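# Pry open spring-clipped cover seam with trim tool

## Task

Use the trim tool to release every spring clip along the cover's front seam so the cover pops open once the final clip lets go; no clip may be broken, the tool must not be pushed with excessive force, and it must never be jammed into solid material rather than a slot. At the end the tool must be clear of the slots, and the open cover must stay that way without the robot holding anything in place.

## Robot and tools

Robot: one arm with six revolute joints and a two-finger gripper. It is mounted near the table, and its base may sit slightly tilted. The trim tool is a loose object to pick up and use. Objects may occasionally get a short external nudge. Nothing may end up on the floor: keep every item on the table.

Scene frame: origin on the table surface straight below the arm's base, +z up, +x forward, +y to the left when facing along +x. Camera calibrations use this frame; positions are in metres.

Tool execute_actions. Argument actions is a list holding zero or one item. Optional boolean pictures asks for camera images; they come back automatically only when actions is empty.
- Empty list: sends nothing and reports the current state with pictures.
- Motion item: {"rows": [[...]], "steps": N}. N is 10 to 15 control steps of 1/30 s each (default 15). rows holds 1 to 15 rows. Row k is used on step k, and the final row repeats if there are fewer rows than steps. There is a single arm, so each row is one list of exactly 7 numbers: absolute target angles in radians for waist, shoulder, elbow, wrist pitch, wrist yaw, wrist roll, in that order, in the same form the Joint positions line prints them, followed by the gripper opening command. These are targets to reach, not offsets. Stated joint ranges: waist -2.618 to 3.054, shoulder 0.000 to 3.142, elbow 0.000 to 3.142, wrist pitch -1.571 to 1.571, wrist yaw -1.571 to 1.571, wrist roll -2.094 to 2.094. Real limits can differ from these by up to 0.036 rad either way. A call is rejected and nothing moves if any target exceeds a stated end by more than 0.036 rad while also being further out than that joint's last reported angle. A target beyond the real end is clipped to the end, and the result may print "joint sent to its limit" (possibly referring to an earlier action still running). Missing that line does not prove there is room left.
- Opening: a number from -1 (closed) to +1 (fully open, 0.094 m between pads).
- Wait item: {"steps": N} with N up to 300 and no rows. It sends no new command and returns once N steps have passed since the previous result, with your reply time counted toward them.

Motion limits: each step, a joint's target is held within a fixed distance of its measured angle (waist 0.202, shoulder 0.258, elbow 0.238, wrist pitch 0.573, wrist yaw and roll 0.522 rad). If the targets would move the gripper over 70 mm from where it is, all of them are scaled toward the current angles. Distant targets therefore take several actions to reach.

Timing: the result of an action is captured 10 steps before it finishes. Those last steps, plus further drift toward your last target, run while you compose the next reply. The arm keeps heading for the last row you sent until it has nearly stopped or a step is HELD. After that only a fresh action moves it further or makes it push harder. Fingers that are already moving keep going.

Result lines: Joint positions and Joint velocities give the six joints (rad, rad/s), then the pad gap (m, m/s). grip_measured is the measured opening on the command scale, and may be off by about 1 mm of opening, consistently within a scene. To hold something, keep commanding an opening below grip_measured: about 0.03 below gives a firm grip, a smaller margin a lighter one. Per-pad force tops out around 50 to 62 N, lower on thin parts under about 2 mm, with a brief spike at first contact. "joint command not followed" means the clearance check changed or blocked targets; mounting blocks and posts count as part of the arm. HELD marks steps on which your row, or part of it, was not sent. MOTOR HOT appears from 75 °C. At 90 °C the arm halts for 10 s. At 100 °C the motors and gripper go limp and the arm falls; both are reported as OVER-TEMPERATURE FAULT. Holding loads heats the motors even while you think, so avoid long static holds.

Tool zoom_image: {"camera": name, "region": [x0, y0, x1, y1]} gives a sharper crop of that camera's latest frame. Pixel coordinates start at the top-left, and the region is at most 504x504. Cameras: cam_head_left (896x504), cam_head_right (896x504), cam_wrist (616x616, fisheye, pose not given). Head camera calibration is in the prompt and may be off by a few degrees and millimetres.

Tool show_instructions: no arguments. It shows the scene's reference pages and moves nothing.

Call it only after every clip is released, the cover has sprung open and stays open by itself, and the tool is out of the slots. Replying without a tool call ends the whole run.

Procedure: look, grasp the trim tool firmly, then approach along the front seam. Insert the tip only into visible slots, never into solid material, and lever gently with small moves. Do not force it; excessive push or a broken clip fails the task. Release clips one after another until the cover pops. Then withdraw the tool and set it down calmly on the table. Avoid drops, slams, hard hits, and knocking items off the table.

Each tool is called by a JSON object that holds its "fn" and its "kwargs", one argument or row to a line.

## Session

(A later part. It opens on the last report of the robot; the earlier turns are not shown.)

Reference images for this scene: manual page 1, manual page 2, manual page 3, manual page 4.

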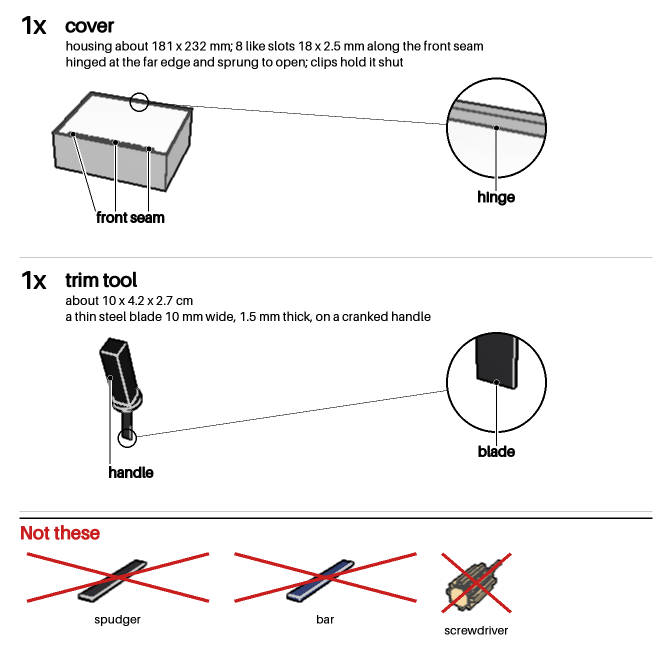

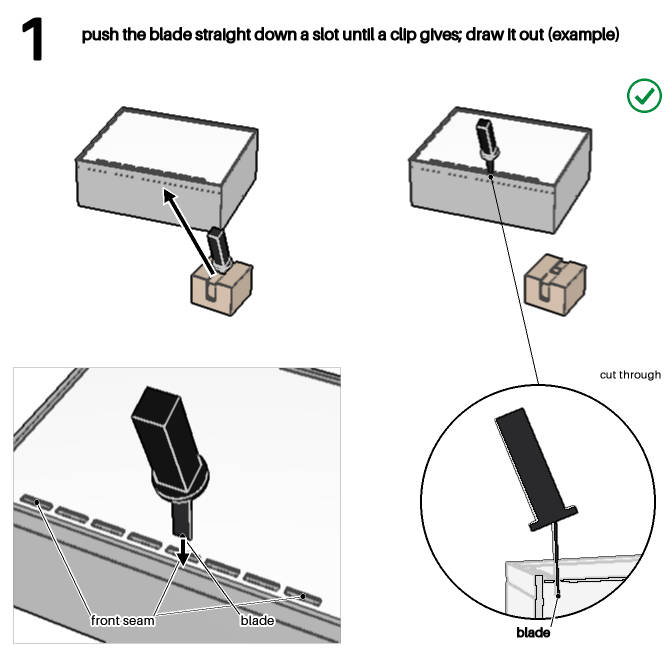

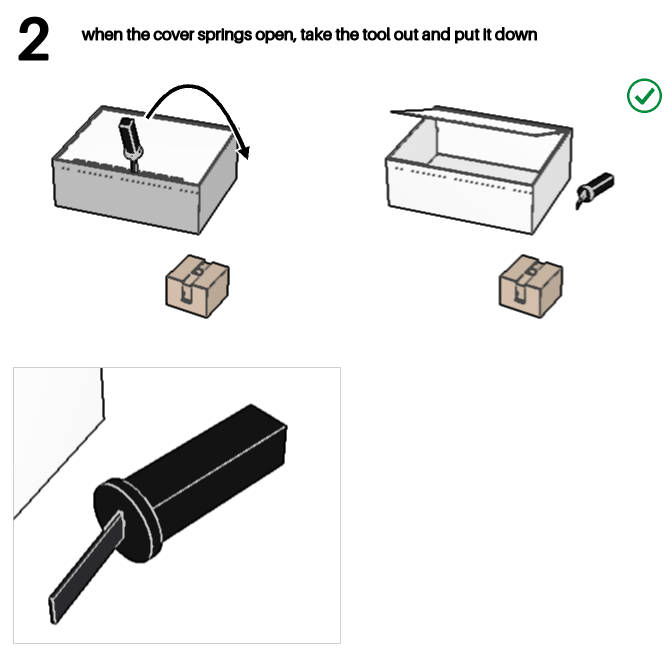

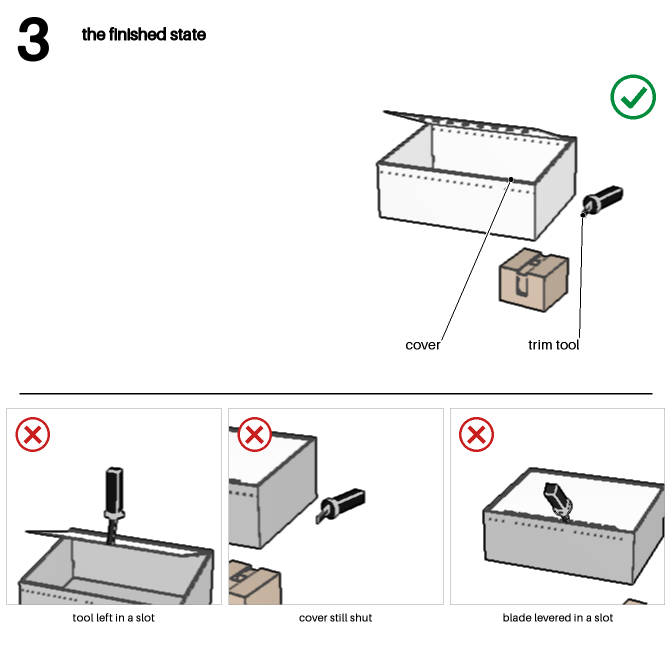

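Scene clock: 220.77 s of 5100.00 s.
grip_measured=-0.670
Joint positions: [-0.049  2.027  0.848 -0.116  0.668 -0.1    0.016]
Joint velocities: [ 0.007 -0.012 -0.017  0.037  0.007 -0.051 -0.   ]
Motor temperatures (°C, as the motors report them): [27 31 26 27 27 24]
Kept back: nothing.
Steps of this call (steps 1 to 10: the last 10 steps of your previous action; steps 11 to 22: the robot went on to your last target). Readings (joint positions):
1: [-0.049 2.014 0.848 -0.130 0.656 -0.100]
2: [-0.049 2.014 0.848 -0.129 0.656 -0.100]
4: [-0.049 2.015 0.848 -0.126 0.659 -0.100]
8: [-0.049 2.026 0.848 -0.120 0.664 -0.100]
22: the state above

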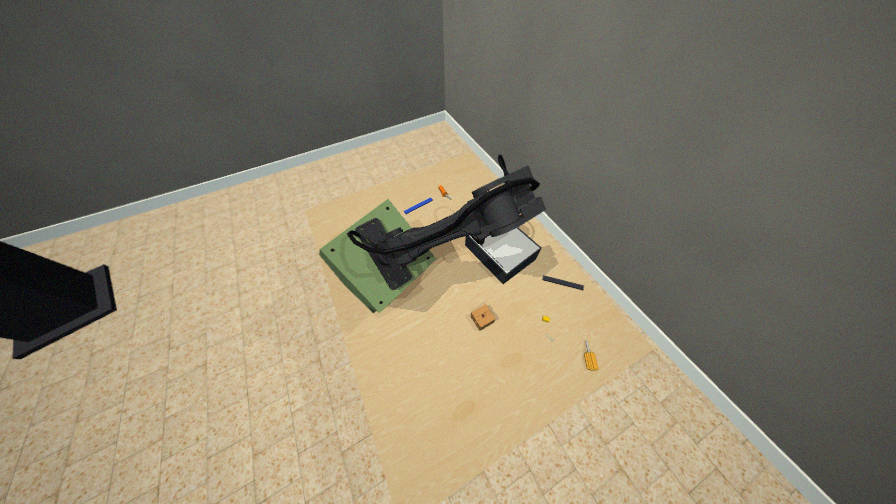

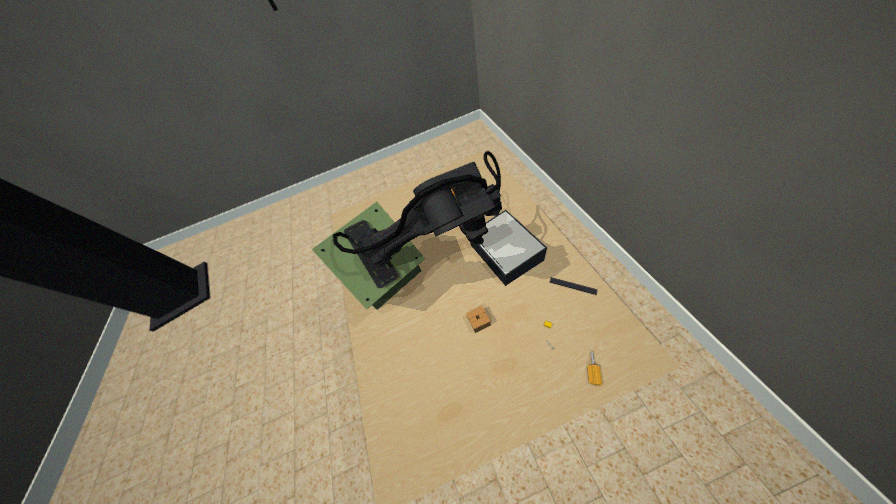

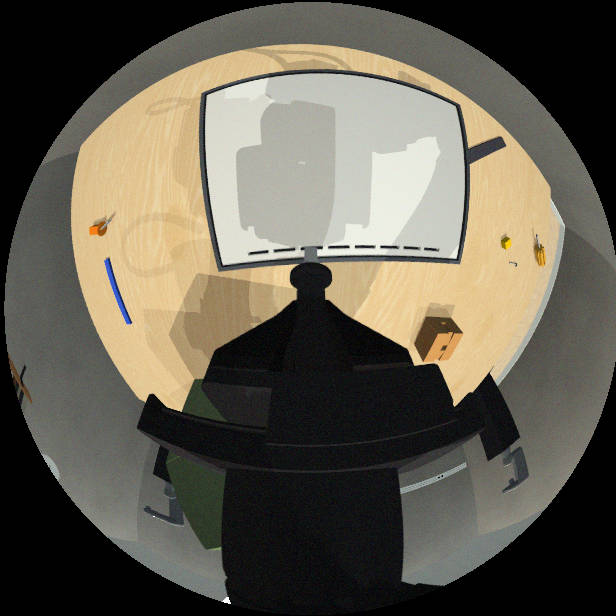

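{"fn": "execute_actions", "kwargs": {
  "actions": [
    {"rows":[[-0.032,2.042,0.827,-0.100,0.679,-0.091,-0.705],[-0.032,2.048,0.827,-0.097,0.681,-0.091,-0.705],[-0.032,2.052,0.827,-0.094,0.683,-0.091,-0.705],[-0.032,2.055,0.827,-0.091,0.685,-0.091,-0.705],[-0.032,2.056,0.827,-0.089,0.687,-0.091,-0.705],[-0.032,2.056,0.827,-0.087,0.688,-0.091,-0.705]],"steps":10}
  ]
}}

{"fn": "execute_actions", "kwargs": {
  "actions": [
    {"steps":20}
  ]
}}

{"fn": "execute_actions", "kwargs": {
  "actions": [
    {"rows":[[-0.032,2.056,0.827,-0.087,0.688,-0.091,-0.705],[-0.032,2.061,0.827,-0.084,0.690,-0.091,-0.705],[-0.032,2.065,0.827,-0.081,0.692,-0.091,-0.705],[-0.032,2.068,0.827,-0.078,0.694,-0.091,-0.705],[-0.032,2.069,0.827,-0.076,0.696,-0.091,-0.705],[-0.032,2.069,0.827,-0.074,0.697,-0.091,-0.705]],"steps":10}
  ]
}}

{"fn": "execute_actions", "kwargs": {
  "actions": [
    {"steps":20}
  ]
}}

Scene clock: 224.07 s of 5100.00 s.
grip_measured=-0.670
Joint positions: [-0.049  2.027  0.848 -0.116  0.668 -0.1    0.016]
Joint velocities: [-0.007  0.007 -0.007  0.051  0.051 -0.066  0.001]
Motor temperatures (°C, as the motors report them): [27 30 26 27 27 24]
Kept back: the last 10 steps of this action.
Steps of this call (steps 1 to 15: the robot went on to your last target; steps 16 to 90: nothing new was sent; then 0.30 s passed at rest). Readings (joint positions):
1: [-0.049 2.027 0.848 -0.116 0.668 -0.100]
2: [-0.049 2.027 0.848 -0.116 0.668 -0.100]
4: [-0.049 2.027 0.848 -0.116 0.668 -0.100]
8: [-0.049 2.027 0.848 -0.116 0.668 -0.100]
90: the state above

Scene clock: 224.73 s of 5100.00 s.
grip_measured=-0.670
Joint positions: [-0.049  2.039  0.848 -0.102  0.677 -0.1    0.016]
Joint velocities: [-0.017 -0.002  0.007 -0.051 -0.037 -0.081  0.001]
Motor temperatures (°C, as the motors report them): [27 30 26 27 27 24]
Kept back: nothing.
Steps of this call (steps 1 to 10: the last 10 steps of your previous action; steps 11 to 20: the robot went on to your last target). Readings (joint positions):
1: [-0.049 2.027 0.848 -0.116 0.668 -0.100]
2: [-0.049 2.027 0.848 -0.116 0.669 -0.100]
4: [-0.049 2.029 0.848 -0.113 0.671 -0.100]
8: [-0.049 2.039 0.848 -0.104 0.674 -0.100]
20: the state above

Scene clock: 224.77 s of 5100.00 s.
grip_measured=-0.670
Joint positions: [-0.049  2.039  0.848 -0.102  0.677 -0.1    0.016]
Joint velocities: [-0.007  0.012  0.002 -0.022  0.007  0.095 -0.   ]
Motor temperatures (°C, as the motors report them): [27 30 26 27 27 24]
Kept back: the last 10 steps of this action.
Steps of this call (step 1: the robot went on to your last target). Readings (joint positions):
1: the state above

Scene clock: 225.43 s of 5100.00 s.
grip_measured=-0.670
Joint positions: [-0.049  2.052  0.848 -0.087  0.684 -0.1    0.016]
Joint velocities: [-0.012 -0.002 -0.007 -0.022  0.007  0.007 -0.001]
Motor temperatures (°C, as the motors report them): [27 30 26 27 27 24]
Kept back: nothing.
Steps of this call (steps 1 to 10: the last 10 steps of your previous action; steps 11 to 20: the robot went on to your last target). Readings (joint positions):
1: [-0.049 2.039 0.848 -0.102 0.677 -0.100]
2: [-0.049 2.039 0.848 -0.102 0.677 -0.100]
4: [-0.049 2.042 0.848 -0.099 0.679 -0.100]
8: [-0.049 2.051 0.848 -0.088 0.682 -0.100]
20: the state above

{"fn": "execute_actions", "kwargs": {
  "actions": [
    {"rows":[[-0.032,2.068,0.827,-0.074,0.696,-0.091,-0.705],[-0.032,2.073,0.827,-0.071,0.698,-0.091,-0.705],[-0.032,2.077,0.827,-0.068,0.700,-0.091,-0.705],[-0.032,2.080,0.827,-0.065,0.702,-0.091,-0.705],[-0.032,2.081,0.827,-0.063,0.704,-0.091,-0.705],[-0.032,2.081,0.827,-0.061,0.705,-0.091,-0.705]],"steps":10}
  ]
}}

{"fn": "execute_actions", "kwargs": {
  "actions": [
    {"steps":20}
  ]
}}

Scene clock: 225.80 s of 5100.00 s.
grip_measured=-0.670
Joint positions: [-0.049  2.052  0.848 -0.087  0.684 -0.1    0.016]
Joint velocities: [-0.017 -0.007  0.012 -0.081 -0.007 -0.007 -0.   ]
Motor temperatures (°C, as the motors report them): [27 30 26 27 27 24]
Kept back: the last 10 steps of this action.
Steps of this call (steps 1 to 11: the robot went on to your last target). Readings (joint positions):
1: [-0.049 2.052 0.848 -0.087 0.684 -0.100]
2: [-0.049 2.052 0.848 -0.087 0.684 -0.100]
4: [-0.049 2.052 0.848 -0.087 0.684 -0.100]
8: [-0.049 2.052 0.848 -0.087 0.684 -0.100]
11: the state above

Scene clock: 226.47 s of 5100.00 s.
grip_measured=-0.670
Joint positions: [-0.049  2.063  0.848 -0.072  0.692 -0.1    0.016]
Joint velocities: [-0.007  0.002 -0.007  0.066 -0.037 -0.007  0.   ]
Motor temperatures (°C, as the motors report them): [27 30 26 27 27 24]
Kept back: nothing.
Steps of this call (steps 1 to 10: the last 10 steps of your previous action; steps 11 to 20: the robot went on to your last target). Readings (joint positions):
1: [-0.049 2.052 0.848 -0.087 0.684 -0.100]
2: [-0.049 2.052 0.848 -0.087 0.685 -0.100]
4: [-0.049 2.053 0.848 -0.085 0.687 -0.100]
8: [-0.049 2.062 0.848 -0.075 0.691 -0.100]
20: the state above

{"fn": "execute_actions", "kwargs": {
  "actions": [
    {"rows":[[-0.032,2.052,0.827,-0.084,0.686,-0.091,-0.705],[-0.032,2.040,0.827,-0.094,0.680,-0.091,-0.705],[-0.032,2.035,0.827,-0.100,0.676,-0.091,-0.705],[-0.032,2.030,0.827,-0.106,0.672,-0.091,-0.705],[-0.032,2.025,0.827,-0.112,0.668,-0.091,-0.705],[-0.032,2.020,0.827,-0.118,0.664,-0.091,-0.705],[-0.032,2.015,0.827,-0.124,0.660,-0.091,-0.705],[-0.032,2.010,0.827,-0.130,0.656,-0.091,-0.705],[-0.032,2.005,0.827,-0.136,0.652,-0.091,-0.705],[-0.032,2.000,0.827,-0.142,0.648,-0.091,-0.705],[-0.032,1.995,0.827,-0.148,0.645,-0.091,-0.705],[-0.032,1.990,0.827,-0.154,0.642,-0.091,-0.705],[-0.032,1.986,0.827,-0.159,0.639,-0.091,-0.705],[-0.032,1.982,0.827,-0.164,0.637,-0.091,-0.705],[-0.032,1.980,0.827,-0.168,0.635,-0.091,-0.705]],"steps":15}
  ]
}}

{"fn": "execute_actions", "kwargs": {
  "actions": [
    {"steps":18}
  ]
}}

Scene clock: 227.97 s of 5100.00 s.
grip_measured=-0.670
Joint positions: [-0.049  2.056  0.848 -0.08   0.687 -0.1    0.016]
Joint velocities: [-0.007 -0.154 -0.002 -0.154 -0.051  0.022 -0.   ]
Motor temperatures (°C, as the motors report them): [27 30 26 27 27 24]
Steps of this call (steps 1 to 15: the robot went on to your last target; steps 16 to 40: nothing new was sent; steps 41 to 45: the first 5 steps of this action). Readings (joint positions):
41: [-0.049 2.063 0.848 -0.072 0.692 -0.100]
42: [-0.049 2.063 0.848 -0.072 0.692 -0.100]
44: [-0.049 2.060 0.848 -0.076 0.689 -0.100]
45: the state above

Scene clock: 228.57 s of 5100.00 s.
grip_measured=-0.670
Joint positions: [-0.049  1.997  0.848 -0.147  0.649 -0.1    0.016]
Joint velocities: [ 0.007 -0.007 -0.007  0.022  0.051 -0.007 -0.002]
Motor temperatures (°C, as the motors report them): [27 30 26 27 27 24]
Kept back: nothing.
Steps of this call (steps 1 to 10: the last 10 steps of your previous action; steps 11 to 18: the robot went on to your last target). Readings (joint positions):
1: [-0.049 2.050 0.848 -0.084 0.685 -0.100]
2: [-0.049 2.045 0.848 -0.091 0.682 -0.100]
4: [-0.049 2.034 0.848 -0.104 0.677 -0.100]
8: [-0.049 2.014 0.848 -0.124 0.664 -0.100]
18: the state above

{"fn": "execute_actions", "kwargs": {
  "actions": [
    {"rows":[[-0.026,2.005,0.860,-0.170,0.652,-0.084,-0.705],[-0.020,2.012,0.875,-0.172,0.655,-0.077,-0.705],[-0.013,2.019,0.884,-0.174,0.657,-0.070,-0.705],[-0.006,2.026,0.888,-0.176,0.659,-0.063,-0.705],[0.001,2.033,0.888,-0.178,0.661,-0.056,-0.705],[0.007,2.040,0.888,-0.179,0.663,-0.049,-0.705],[0.013,2.047,0.888,-0.180,0.665,-0.042,-0.705],[0.018,2.054,0.888,-0.181,0.667,-0.035,-0.705],[0.022,2.061,0.888,-0.181,0.669,-0.028,-0.705],[0.025,2.067,0.888,-0.181,0.670,-0.023,-0.705],[0.026,2.071,0.888,-0.181,0.6705,-0.020,-0.705]],"steps":13}
  ]
}}

{"fn": "execute_actions", "kwargs": {
  "actions": [
    {"steps":24}
  ],
  "pictures": true
}}

{"fn": "zoom_image", "kwargs": {
  "camera": "cam_wrist",
  "region": [281, 232, 341, 262]
}}

Scene clock: 229.50 s of 5100.00 s.
grip_measured=-0.670
Joint positions: [-0.046  1.997  0.848 -0.152  0.648 -0.093  0.016]
Joint velocities: [ 0.081 -0.007  0.002 -0.037 -0.11   0.11   0.   ]
Motor temperatures (°C, as the motors report them): [27 30 26 27 27 24]
Steps of this call (steps 1 to 15: the robot went on to your last target; steps 16 to 25: nothing new was sent; steps 26 to 28: the first 3 steps of this action). Readings (joint positions):
26: [-0.049 1.997 0.848 -0.150 0.647 -0.099]
27: [-0.048 1.997 0.848 -0.151 0.647 -0.096]
28: the state above

Scene clock: 230.30 s of 5100.00 s.
grip_measured=-0.670
Joint positions: [ 0.01   2.059  0.864 -0.165  0.659 -0.029  0.016]
Joint velocities: [-0.002 -0.012 -0.002 -0.037  0.022  0.007  0.001]
Motor temperatures (°C, as the motors report them): [27 30 26 27 27 24]
Kept back: nothing.
Steps of this call (steps 1 to 10: the last 10 steps of your previous action; steps 11 to 24: the robot went on to your last target). Readings (joint positions):
1: [-0.041 1.999 0.850 -0.154 0.649 -0.089]
2: [-0.035 2.003 0.854 -0.156 0.650 -0.084]
4: [-0.020 2.016 0.861 -0.156 0.652 -0.074]
8: [0.006 2.045 0.864 -0.158 0.655 -0.051]
24: the state above

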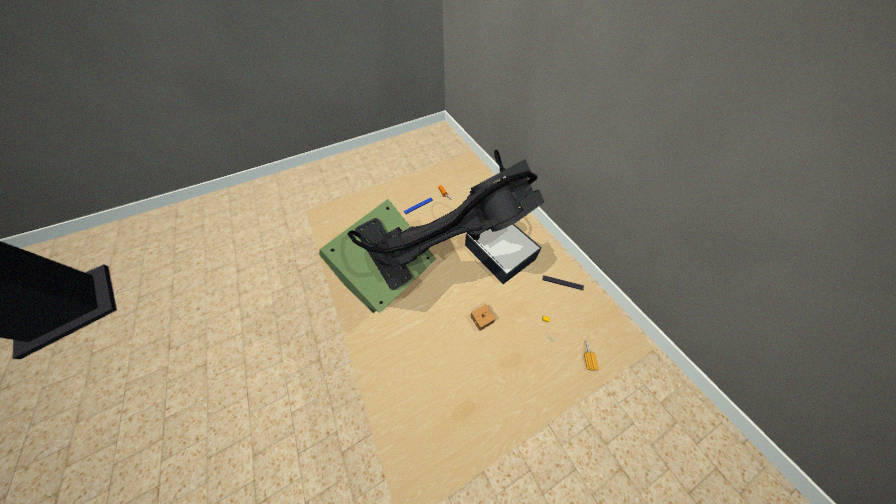

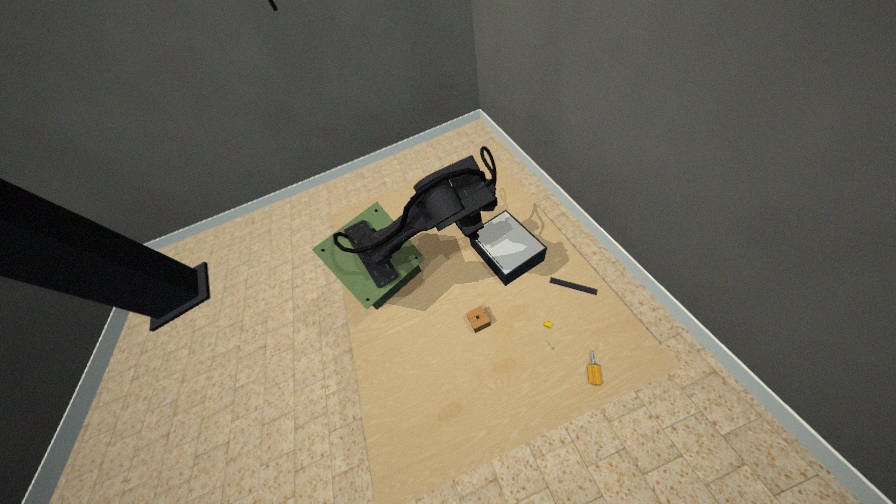

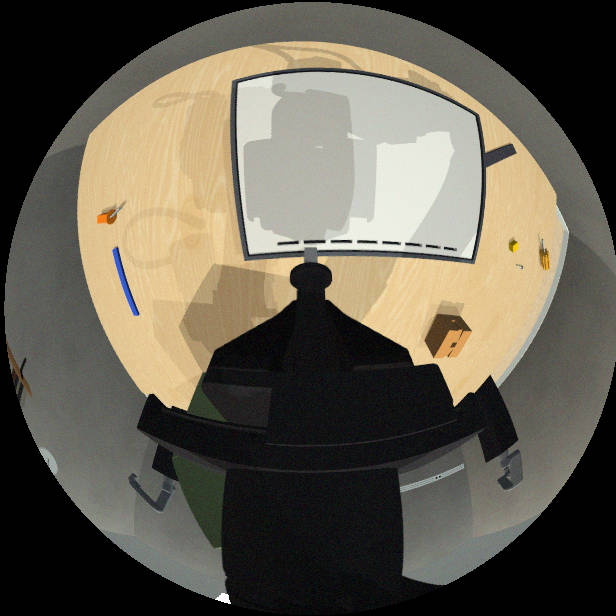

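Region (281, 232, 341, 262) of cam_wrist's 616x616 image, scaled by 8.400, with more detail than that image has.

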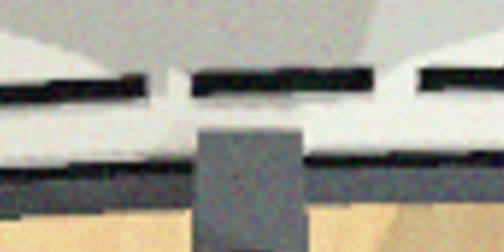

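{"fn": "execute_actions", "kwargs": {
  "actions": [
    {"rows":[[0.026,2.071,0.888,-0.155,0.6705,-0.020,-0.705],[0.026,2.071,0.888,-0.147,0.6705,-0.020,-0.705],[0.026,2.071,0.888,-0.141,0.6705,-0.020,-0.705],[0.026,2.071,0.888,-0.136,0.6705,-0.020,-0.705],[0.026,2.071,0.888,-0.133,0.6705,-0.020,-0.705],[0.026,2.071,0.888,-0.131,0.6705,-0.020,-0.705]],"steps":10}
  ]
}}

{"fn": "execute_actions", "kwargs": {
  "actions": [
    {"steps":22}
  ],
  "pictures": true
}}

{"fn": "zoom_image", "kwargs": {
  "camera": "cam_wrist",
  "region": [281, 232, 341, 262]
}}

Scene clock: 230.80 s of 5100.00 s.
grip_measured=-0.670
Joint positions: [ 0.01   2.059  0.864 -0.165  0.66  -0.029  0.016]
Joint velocities: [-0.007 -0.002 -0.007  0.007  0.007 -0.022 -0.   ]
Motor temperatures (°C, as the motors report them): [27 30 26 27 27 24]
Kept back: the last 10 steps of this action.
Steps of this call (steps 1 to 15: the robot went on to your last target). Readings (joint positions):
1: [0.010 2.059 0.864 -0.165 0.660 -0.029]
2: [0.010 2.059 0.864 -0.165 0.660 -0.029]
4: [0.010 2.059 0.864 -0.165 0.660 -0.029]
8: [0.010 2.059 0.864 -0.165 0.660 -0.029]
15: the state above

Scene clock: 231.53 s of 5100.00 s.
grip_measured=-0.670
Joint positions: [ 0.01   2.059  0.864 -0.147  0.66  -0.029  0.016]
Joint velocities: [-0.002 -0.017 -0.007 -0.037 -0.066  0.007 -0.   ]
Motor temperatures (°C, as the motors report them): [27 30 26 27 27 24]
Kept back: nothing.
Steps of this call (steps 1 to 10: the last 10 steps of your previous action; steps 11 to 22: the robot went on to your last target). Readings (joint positions):
1: [0.010 2.059 0.864 -0.165 0.660 -0.029]
2: [0.010 2.059 0.864 -0.165 0.660 -0.029]
4: [0.010 2.059 0.864 -0.162 0.660 -0.029]
8: [0.010 2.059 0.864 -0.154 0.660 -0.029]
22: the state above

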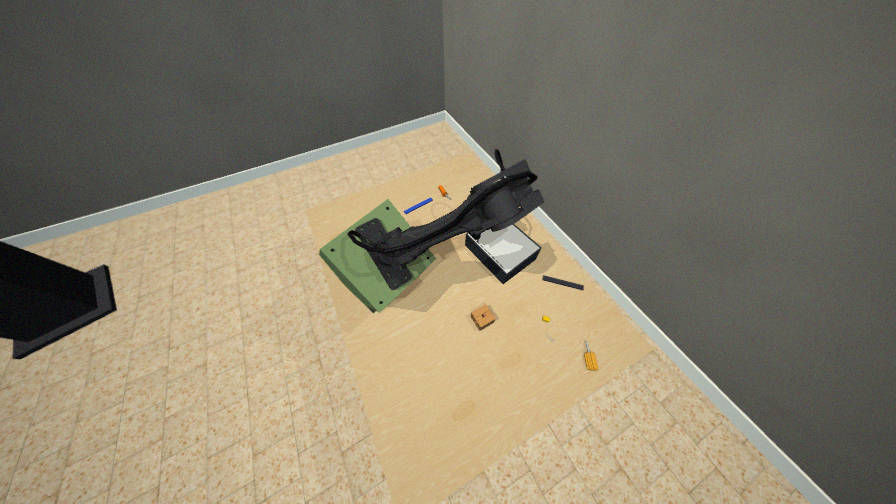

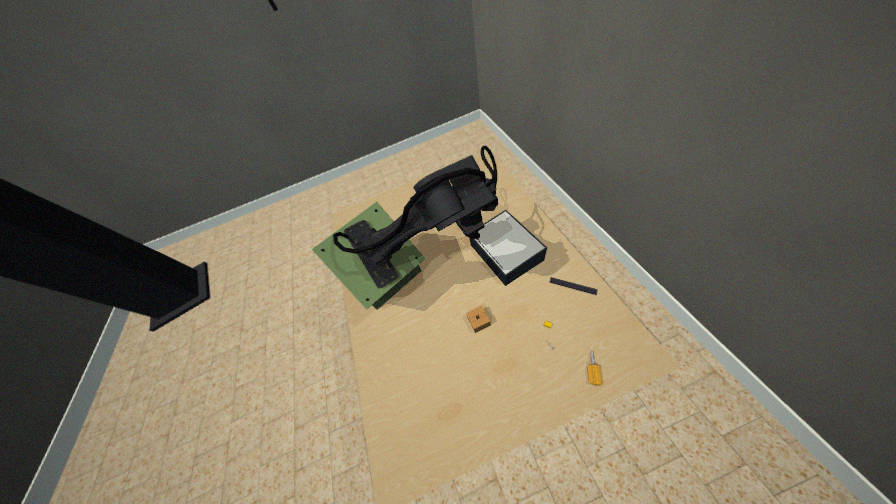

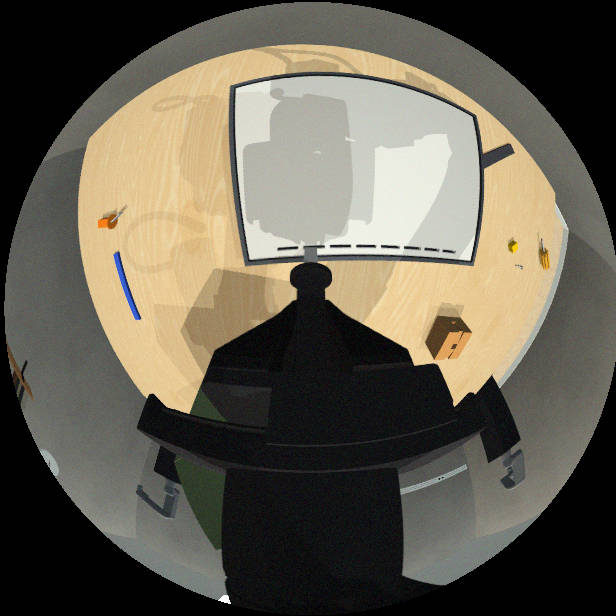

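Region (281, 232, 341, 262) of cam_wrist's 616x616 image, scaled by 8.400, with more detail than that image has.

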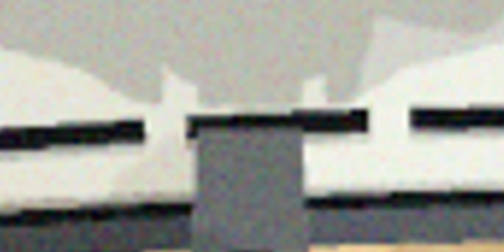

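{"fn": "execute_actions", "kwargs": {
  "actions": [
    {"rows":[[0.026,2.074,0.888,-0.129,0.672,-0.020,-0.705],[0.026,2.080,0.888,-0.126,0.675,-0.020,-0.705],[0.026,2.084,0.888,-0.123,0.678,-0.020,-0.705],[0.026,2.087,0.888,-0.120,0.681,-0.020,-0.705],[0.026,2.088,0.888,-0.117,0.683,-0.020,-0.705],[0.026,2.088,0.888,-0.115,0.684,-0.020,-0.705]],"steps":10}
  ]
}}

{"fn": "execute_actions", "kwargs": {
  "actions": [
    {"steps":22}
  ],
  "pictures": true
}}

{"fn": "zoom_image", "kwargs": {
  "camera": "cam_wrist",
  "region": [281, 232, 341, 262]
}}

Scene clock: 232.77 s of 5100.00 s.
grip_measured=-0.670
Joint positions: [ 0.01   2.059  0.864 -0.147  0.66  -0.029  0.016]
Joint velocities: [ 0.007 -0.002 -0.012 -0.081  0.081  0.037  0.001]
Motor temperatures (°C, as the motors report them): [27 30 27 27 27 24]
Kept back: the last 10 steps of this action.
Steps of this call (steps 1 to 15: the robot went on to your last target; steps 16 to 37: nothing new was sent). Readings (joint positions):
1: [0.010 2.059 0.864 -0.147 0.660 -0.029]
2: [0.010 2.059 0.864 -0.147 0.660 -0.029]
4: [0.010 2.059 0.864 -0.147 0.660 -0.029]
8: [0.010 2.059 0.864 -0.147 0.660 -0.029]
37: the state above

Scene clock: 233.50 s of 5100.00 s.
grip_measured=-0.670
Joint positions: [ 0.01   2.073  0.864 -0.132  0.673 -0.029  0.016]
Joint velocities: [-0.002  0.007 -0.012  0.037 -0.066  0.007 -0.001]
Motor temperatures (°C, as the motors report them): [27 30 27 27 27 24]
Kept back: nothing.
Steps of this call (steps 1 to 10: the last 10 steps of your previous action; steps 11 to 22: the robot went on to your last target). Readings (joint positions):
1: [0.010 2.059 0.864 -0.147 0.660 -0.029]
2: [0.010 2.059 0.864 -0.147 0.661 -0.029]
4: [0.010 2.060 0.864 -0.144 0.664 -0.029]
8: [0.010 2.071 0.864 -0.136 0.669 -0.029]
22: the state above

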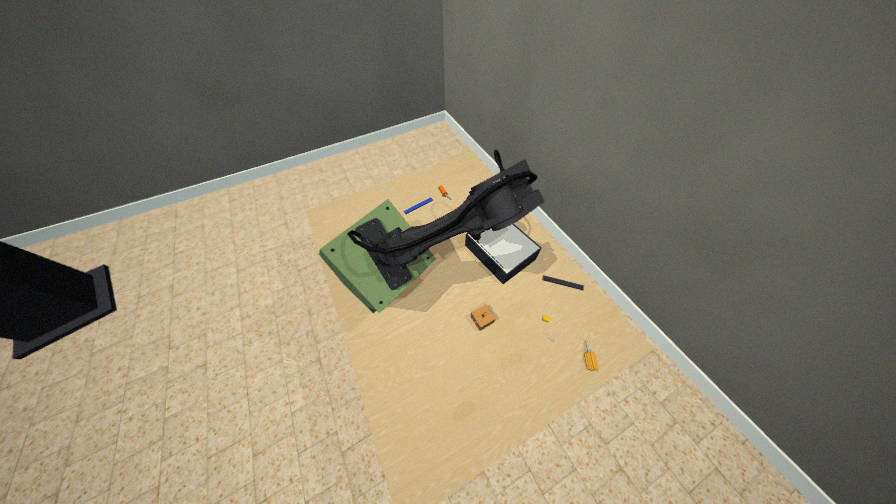

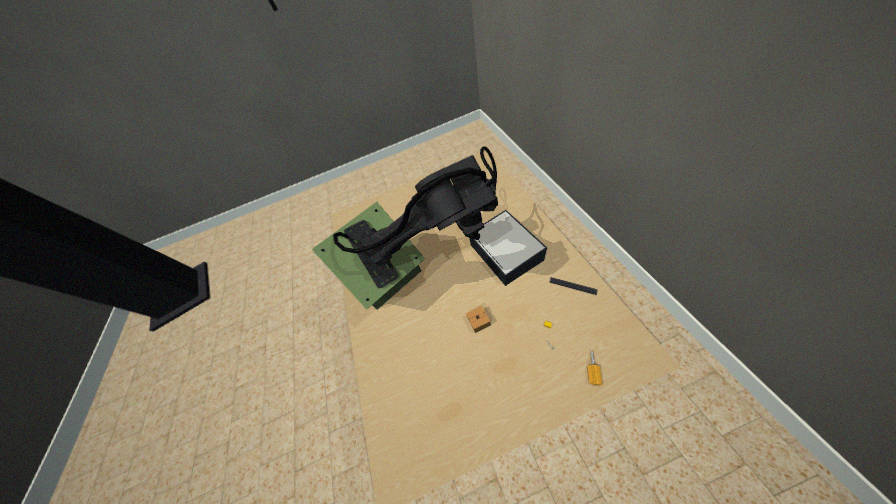

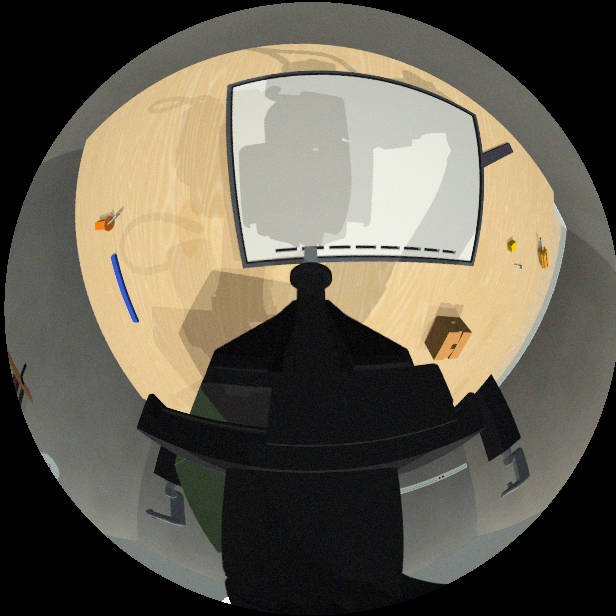

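Region (281, 232, 341, 262) of cam_wrist's 616x616 image, scaled by 8.400, with more detail than that image has.

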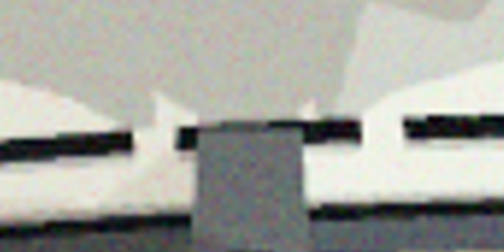

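{"fn": "execute_actions", "kwargs": {
  "actions": [
    {"rows":[[0.026,2.088,0.888,-0.115,0.686,-0.020,-0.705],[0.026,2.094,0.888,-0.112,0.689,-0.020,-0.705],[0.026,2.098,0.888,-0.109,0.692,-0.020,-0.705],[0.026,2.101,0.888,-0.107,0.694,-0.020,-0.705],[0.026,2.102,0.888,-0.105,0.696,-0.020,-0.705],[0.026,2.102,0.888,-0.103,0.697,-0.020,-0.705]],"steps":10}
  ]
}}

{"fn": "execute_actions", "kwargs": {
  "actions": [
    {"steps":22}
  ],
  "pictures": true
}}

{"fn": "zoom_image", "kwargs": {
  "camera": "cam_wrist",
  "region": [281, 232, 341, 262]
}}

Scene clock: 233.93 s of 5100.00 s.
grip_measured=-0.670
Joint positions: [ 0.01   2.073  0.864 -0.131  0.673 -0.029  0.016]
Joint velocities: [ 0.007  0.002 -0.007 -0.022  0.007 -0.007  0.   ]
Motor temperatures (°C, as the motors report them): [27 30 27 27 27 24]
Kept back: the last 10 steps of this action.
Steps of this call (steps 1 to 13: the robot went on to your last target). Readings (joint positions):
1: [0.010 2.073 0.864 -0.132 0.673 -0.029]
2: [0.010 2.073 0.864 -0.132 0.673 -0.029]
4: [0.010 2.073 0.864 -0.131 0.673 -0.029]
8: [0.010 2.073 0.864 -0.131 0.673 -0.029]
13: the state above

Scene clock: 234.67 s of 5100.00 s.
grip_measured=-0.670
Joint positions: [ 0.01   2.087  0.864 -0.119  0.686 -0.029  0.016]
Joint velocities: [-0.002  0.002 -0.012 -0.037  0.007  0.037 -0.001]
Motor temperatures (°C, as the motors report them): [27 30 27 27 27 24]
Kept back: nothing.
Steps of this call (steps 1 to 10: the last 10 steps of your previous action; steps 11 to 22: the robot went on to your last target). Readings (joint positions):
1: [0.010 2.073 0.864 -0.131 0.673 -0.029]
2: [0.010 2.073 0.864 -0.131 0.674 -0.029]
4: [0.010 2.074 0.864 -0.129 0.677 -0.029]
8: [0.010 2.085 0.864 -0.123 0.682 -0.029]
22: the state above

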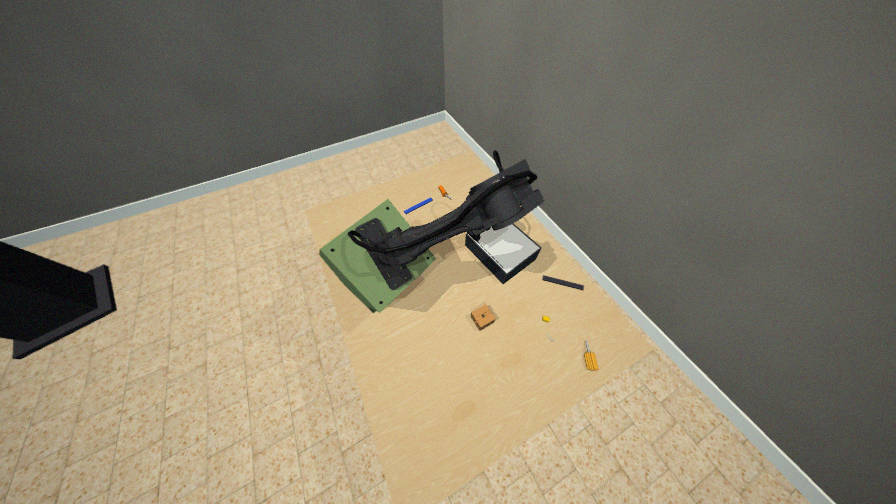

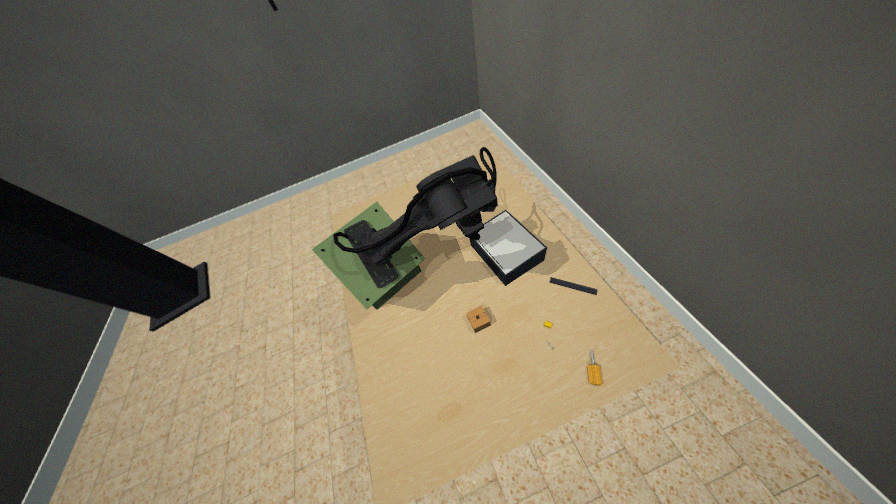

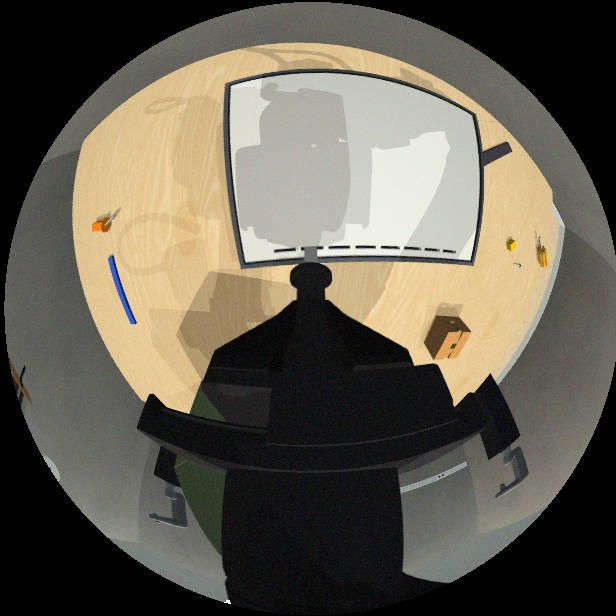

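Region (281, 232, 341, 262) of cam_wrist's 616x616 image, scaled by 8.400, with more detail than that image has.

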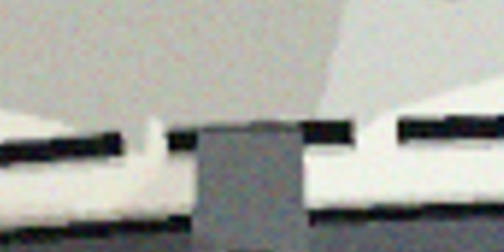

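{"fn": "execute_actions", "kwargs": {
  "actions": [
    {"rows":[[0.026,2.102,0.888,-0.103,0.697,-0.020,-0.705],[0.026,2.108,0.888,-0.100,0.700,-0.020,-0.705],[0.026,2.112,0.888,-0.097,0.702,-0.020,-0.705],[0.026,2.115,0.888,-0.094,0.704,-0.020,-0.705],[0.026,2.116,0.888,-0.092,0.706,-0.020,-0.705],[0.026,2.116,0.888,-0.090,0.707,-0.020,-0.705]],"steps":10}
  ]
}}

{"fn": "execute_actions", "kwargs": {
  "actions": [
    {"steps":20}
  ]
}}

Scene clock: 235.10 s of 5100.00 s.
grip_measured=-0.670
Joint positions: [ 0.01   2.087  0.864 -0.119  0.686 -0.029  0.016]
Joint velocities: [ 0.002 -0.007  0.007 -0.022  0.051  0.007  0.   ]
Motor temperatures (°C, as the motors report them): [27 30 27 27 27 24]
Kept back: the last 10 steps of this action.
Steps of this call (steps 1 to 13: the robot went on to your last target). Readings (joint positions):
1: [0.010 2.087 0.864 -0.119 0.686 -0.029]
2: [0.010 2.087 0.864 -0.119 0.686 -0.029]
4: [0.010 2.087 0.864 -0.119 0.686 -0.029]
8: [0.010 2.087 0.864 -0.119 0.686 -0.029]
13: the state above

Scene clock: 235.77 s of 5100.00 s.
grip_measured=-0.670
Joint positions: [ 0.01   2.099  0.864 -0.104  0.695 -0.029  0.016]
Joint velocities: [ 0.002 -0.007  0.022 -0.037  0.022  0.022 -0.001]
Motor temperatures (°C, as the motors report them): [27 30 27 27 27 24]
Kept back: nothing.
Steps of this call (steps 1 to 10: the last 10 steps of your previous action; steps 11 to 20: the robot went on to your last target). Readings (joint positions):
1: [0.010 2.087 0.864 -0.119 0.686 -0.029]
2: [0.010 2.087 0.864 -0.119 0.686 -0.029]
4: [0.010 2.088 0.864 -0.117 0.688 -0.029]
8: [0.010 2.098 0.864 -0.106 0.693 -0.029]
20: the state above

{"fn": "execute_actions", "kwargs": {
  "actions": [
    {"rows":[[0.026,2.115,0.888,-0.090,0.707,-0.020,-0.705],[0.026,2.120,0.888,-0.087,0.709,-0.020,-0.705],[0.026,2.124,0.888,-0.084,0.711,-0.020,-0.705],[0.026,2.127,0.888,-0.081,0.713,-0.020,-0.705],[0.026,2.128,0.888,-0.079,0.714,-0.020,-0.705],[0.026,2.128,0.888,-0.077,0.715,-0.020,-0.705]],"steps":10}
  ]
}}

{"fn": "execute_actions", "kwargs": {
  "actions": [
    {"steps":20}
  ]
}}

Scene clock: 236.10 s of 5100.00 s.
grip_measured=-0.670
Joint positions: [ 0.01   2.099  0.864 -0.104  0.695 -0.029  0.016]
Joint velocities: [-0.007  0.002  0.007 -0.007 -0.022  0.022 -0.001]
Motor temperatures (°C, as the motors report them): [27 30 27 27 27 24]
Kept back: the last 10 steps of this action.
Steps of this call (steps 1 to 10: the robot went on to your last target). Readings (joint positions):
1: [0.010 2.099 0.864 -0.104 0.695 -0.029]
2: [0.010 2.099 0.864 -0.104 0.695 -0.029]
4: [0.010 2.099 0.864 -0.104 0.695 -0.029]
8: [0.010 2.099 0.864 -0.104 0.695 -0.029]
10: the state above

Scene clock: 236.77 s of 5100.00 s.
grip_measured=-0.670
Joint positions: [ 0.01   2.111  0.864 -0.09   0.702 -0.029  0.016]
Joint velocities: [ 0.017  0.002 -0.022 -0.081 -0.022 -0.007 -0.   ]
Motor temperatures (°C, as the motors report them): [27 30 27 27 27 24]
Kept back: nothing.
Steps of this call (steps 1 to 10: the last 10 steps of your previous action; steps 11 to 20: the robot went on to your last target). Readings (joint positions):
1: [0.010 2.099 0.864 -0.104 0.695 -0.029]
2: [0.010 2.099 0.864 -0.104 0.695 -0.029]
4: [0.010 2.100 0.864 -0.102 0.697 -0.029]
8: [0.010 2.110 0.864 -0.092 0.701 -0.029]
20: the state above

{"fn": "execute_actions", "kwargs": {
  "actions": [
    {"rows":[[0.026,2.127,0.888,-0.077,0.714,-0.020,-0.705],[0.026,2.132,0.888,-0.074,0.716,-0.020,-0.705],[0.026,2.136,0.888,-0.071,0.718,-0.020,-0.705],[0.026,2.139,0.888,-0.068,0.720,-0.020,-0.705],[0.026,2.140,0.888,-0.066,0.721,-0.020,-0.705],[0.026,2.140,0.888,-0.064,0.722,-0.020,-0.705]],"steps":10}
  ]
}}

{"fn": "execute_actions", "kwargs": {
  "actions": [
    {"steps":20}
  ]
}}

Scene clock: 237.13 s of 5100.00 s.
grip_measured=-0.670
Joint positions: [ 0.01   2.111  0.864 -0.09   0.702 -0.029  0.016]
Joint velocities: [ 0.007 -0.002 -0.007  0.007 -0.007  0.022 -0.   ]
Motor temperatures (°C, as the motors report them): [27 30 27 27 27 24]
Kept back: the last 10 steps of this action.
Steps of this call (steps 1 to 11: the robot went on to your last target). Readings (joint positions):
1: [0.010 2.111 0.864 -0.090 0.702 -0.029]
2: [0.010 2.111 0.864 -0.090 0.702 -0.029]
4: [0.010 2.111 0.864 -0.090 0.702 -0.029]
8: [0.010 2.111 0.864 -0.090 0.702 -0.029]
11: the state above

Scene clock: 237.80 s of 5100.00 s.
grip_measured=-0.670
Joint positions: [ 0.01   2.123  0.864 -0.075  0.709 -0.029  0.016]
Joint velocities: [-0.012 -0.007 -0.002 -0.081  0.051  0.022 -0.001]
Motor temperatures (°C, as the motors report them): [27 30 27 27 27 24]
Kept back: nothing.
Steps of this call (steps 1 to 10: the last 10 steps of your previous action; steps 11 to 20: the robot went on to your last target). Readings (joint positions):
1: [0.010 2.111 0.864 -0.090 0.702 -0.029]
2: [0.010 2.111 0.864 -0.089 0.703 -0.029]
4: [0.010 2.112 0.864 -0.088 0.704 -0.029]
8: [0.010 2.121 0.864 -0.077 0.708 -0.029]
20: the state above

{"fn": "execute_actions", "kwargs": {
  "actions": [
    {"rows":[[0.026,2.112,0.888,-0.087,0.703,-0.020,-0.705],[0.026,2.100,0.888,-0.097,0.697,-0.020,-0.705],[0.026,2.095,0.888,-0.103,0.693,-0.020,-0.705],[0.026,2.090,0.888,-0.109,0.689,-0.020,-0.705],[0.026,2.085,0.888,-0.115,0.685,-0.020,-0.705],[0.026,2.080,0.888,-0.121,0.681,-0.020,-0.705],[0.026,2.075,0.888,-0.127,0.677,-0.020,-0.705],[0.026,2.070,0.888,-0.133,0.673,-0.020,-0.705],[0.026,2.065,0.888,-0.139,0.669,-0.020,-0.705],[0.026,2.060,0.888,-0.145,0.665,-0.020,-0.705],[0.026,2.055,0.888,-0.151,0.661,-0.020,-0.705],[0.026,2.050,0.888,-0.157,0.658,-0.020,-0.705],[0.026,2.045,0.888,-0.162,0.655,-0.020,-0.705],[0.026,2.041,0.888,-0.167,0.653,-0.020,-0.705],[0.026,2.039,0.888,-0.170,0.651,-0.020,-0.705]],"steps":15}
  ]
}}

{"fn": "execute_actions", "kwargs": {
  "actions": [
    {"steps":18}
  ]
}}

Scene clock: 239.37 s of 5100.00 s.
grip_measured=-0.670
Joint positions: [ 0.01   2.115  0.864 -0.082  0.704 -0.029  0.016]
Joint velocities: [-0.002 -0.129 -0.012 -0.139 -0.037 -0.007 -0.001]
Motor temperatures (°C, as the motors report them): [27 30 27 27 27 24]
Steps of this call (steps 1 to 15: the robot went on to your last target; steps 16 to 42: nothing new was sent; steps 43 to 47: the first 5 steps of this action). Readings (joint positions):
43: [0.010 2.123 0.864 -0.075 0.709 -0.029]
44: [0.010 2.123 0.864 -0.075 0.709 -0.029]
46: [0.010 2.119 0.864 -0.078 0.706 -0.029]
47: the state above

Scene clock: 239.97 s of 5100.00 s.
grip_measured=-0.670
Joint positions: [ 0.01   2.055  0.864 -0.149  0.665 -0.029  0.016]
Joint velocities: [ 0.007  0.002 -0.007 -0.022  0.007 -0.037 -0.001]
Motor temperatures (°C, as the motors report them): [27 30 27 27 27 24]
Kept back: nothing.
Steps of this call (steps 1 to 10: the last 10 steps of your previous action; steps 11 to 18: the robot went on to your last target). Readings (joint positions):
1: [0.010 2.110 0.864 -0.087 0.701 -0.029]
2: [0.010 2.105 0.864 -0.093 0.699 -0.029]
4: [0.010 2.094 0.864 -0.106 0.693 -0.029]
8: [0.010 2.074 0.864 -0.128 0.680 -0.029]
18: the state above

{"fn": "execute_actions", "kwargs": {
  "actions": [
    {"rows":[[0.032,2.063,0.898,-0.171,0.668,-0.013,-0.705],[0.038,2.070,0.906,-0.172,0.671,-0.006,-0.705],[0.045,2.077,0.910,-0.173,0.673,0.001,-0.705],[0.052,2.084,0.912,-0.174,0.675,0.008,-0.705],[0.059,2.091,0.912,-0.174,0.677,0.015,-0.705],[0.065,2.098,0.912,-0.174,0.679,0.022,-0.705],[0.071,2.105,0.912,-0.174,0.681,0.029,-0.705],[0.076,2.112,0.912,-0.174,0.683,0.036,-0.705],[0.080,2.119,0.912,-0.174,0.685,0.043,-0.705],[0.082,2.125,0.912,-0.174,0.687,0.049,-0.705],[0.083,2.129,0.912,-0.174,0.688,0.052,-0.705]],"steps":13}
  ]
}}

{"fn": "execute_actions", "kwargs": {
  "actions": [
    {"steps":24}
  ],
  "pictures": true
}}

{"fn": "zoom_image", "kwargs": {
  "camera": "cam_wrist",
  "region": [281, 232, 341, 262]
}}

Scene clock: 240.70 s of 5100.00 s.
grip_measured=-0.670
Joint positions: [ 0.013  2.057  0.869 -0.157  0.663 -0.022  0.016]
Joint velocities: [ 0.071  0.051  0.129 -0.022 -0.022  0.139  0.001]
Motor temperatures (°C, as the motors report them): [27 30 27 27 27 24]
Steps of this call (steps 1 to 15: the robot went on to your last target; steps 16 to 19: nothing new was sent; steps 20 to 22: the first 3 steps of this action). Readings (joint positions):
20: [0.010 2.055 0.864 -0.152 0.663 -0.028]
21: [0.011 2.055 0.866 -0.154 0.663 -0.025]
22: the state above

Scene clock: 241.50 s of 5100.00 s.
grip_measured=-0.670
Joint positions: [ 0.067  2.118  0.89  -0.16   0.676  0.043  0.016]
Joint velocities: [-0.002  0.007  0.007 -0.022 -0.007 -0.022 -0.   ]
Motor temperatures (°C, as the motors report them): [27 30 27 27 27 24]
Kept back: nothing.
Steps of this call (steps 1 to 10: the last 10 steps of your previous action; steps 11 to 24: the robot went on to your last target). Readings (joint positions):
1: [0.017 2.059 0.875 -0.158 0.664 -0.018]
2: [0.022 2.063 0.881 -0.158 0.666 -0.013]
4: [0.037 2.073 0.888 -0.158 0.667 -0.002]
8: [0.063 2.102 0.890 -0.158 0.671 0.020]
24: the state above

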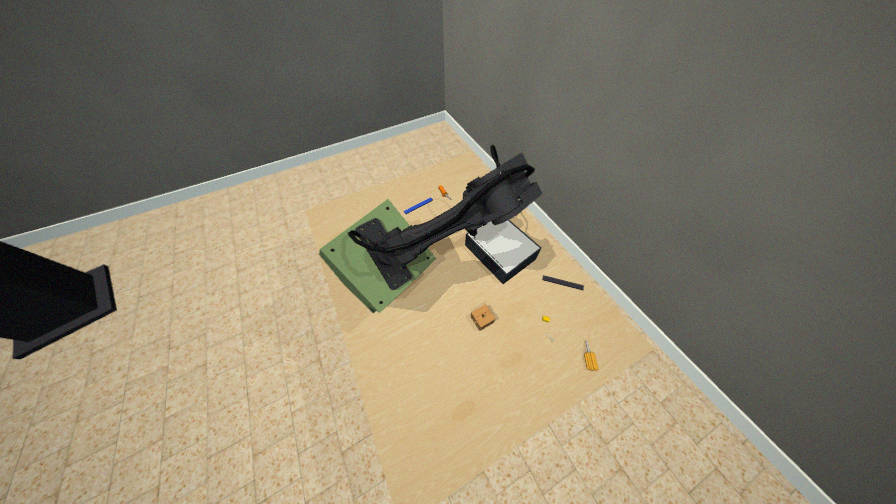

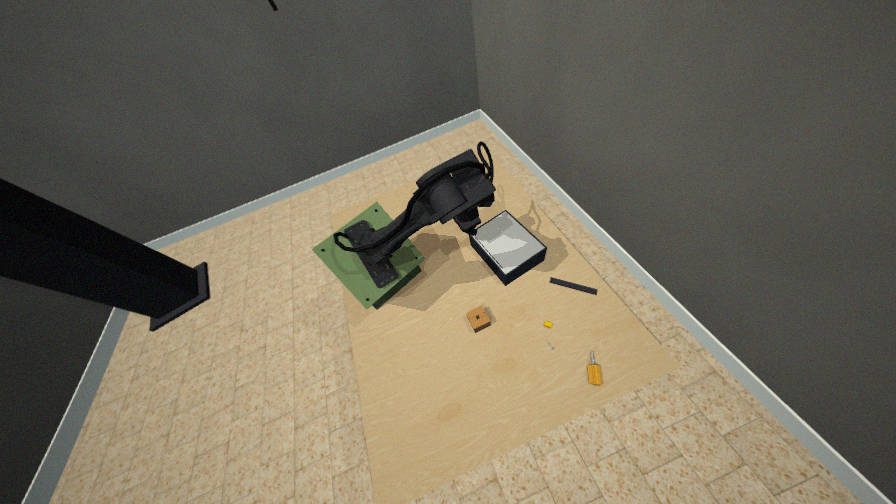

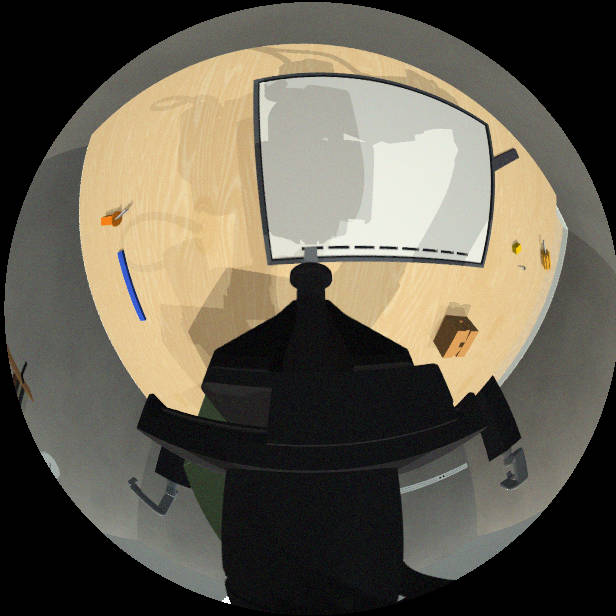

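Region (281, 232, 341, 262) of cam_wrist's 616x616 image, scaled by 8.400, with more detail than that image has.

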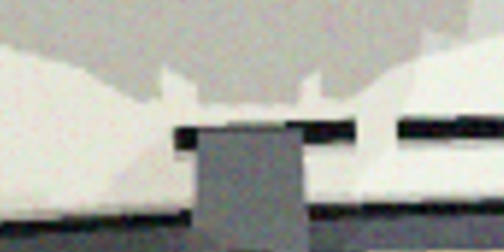

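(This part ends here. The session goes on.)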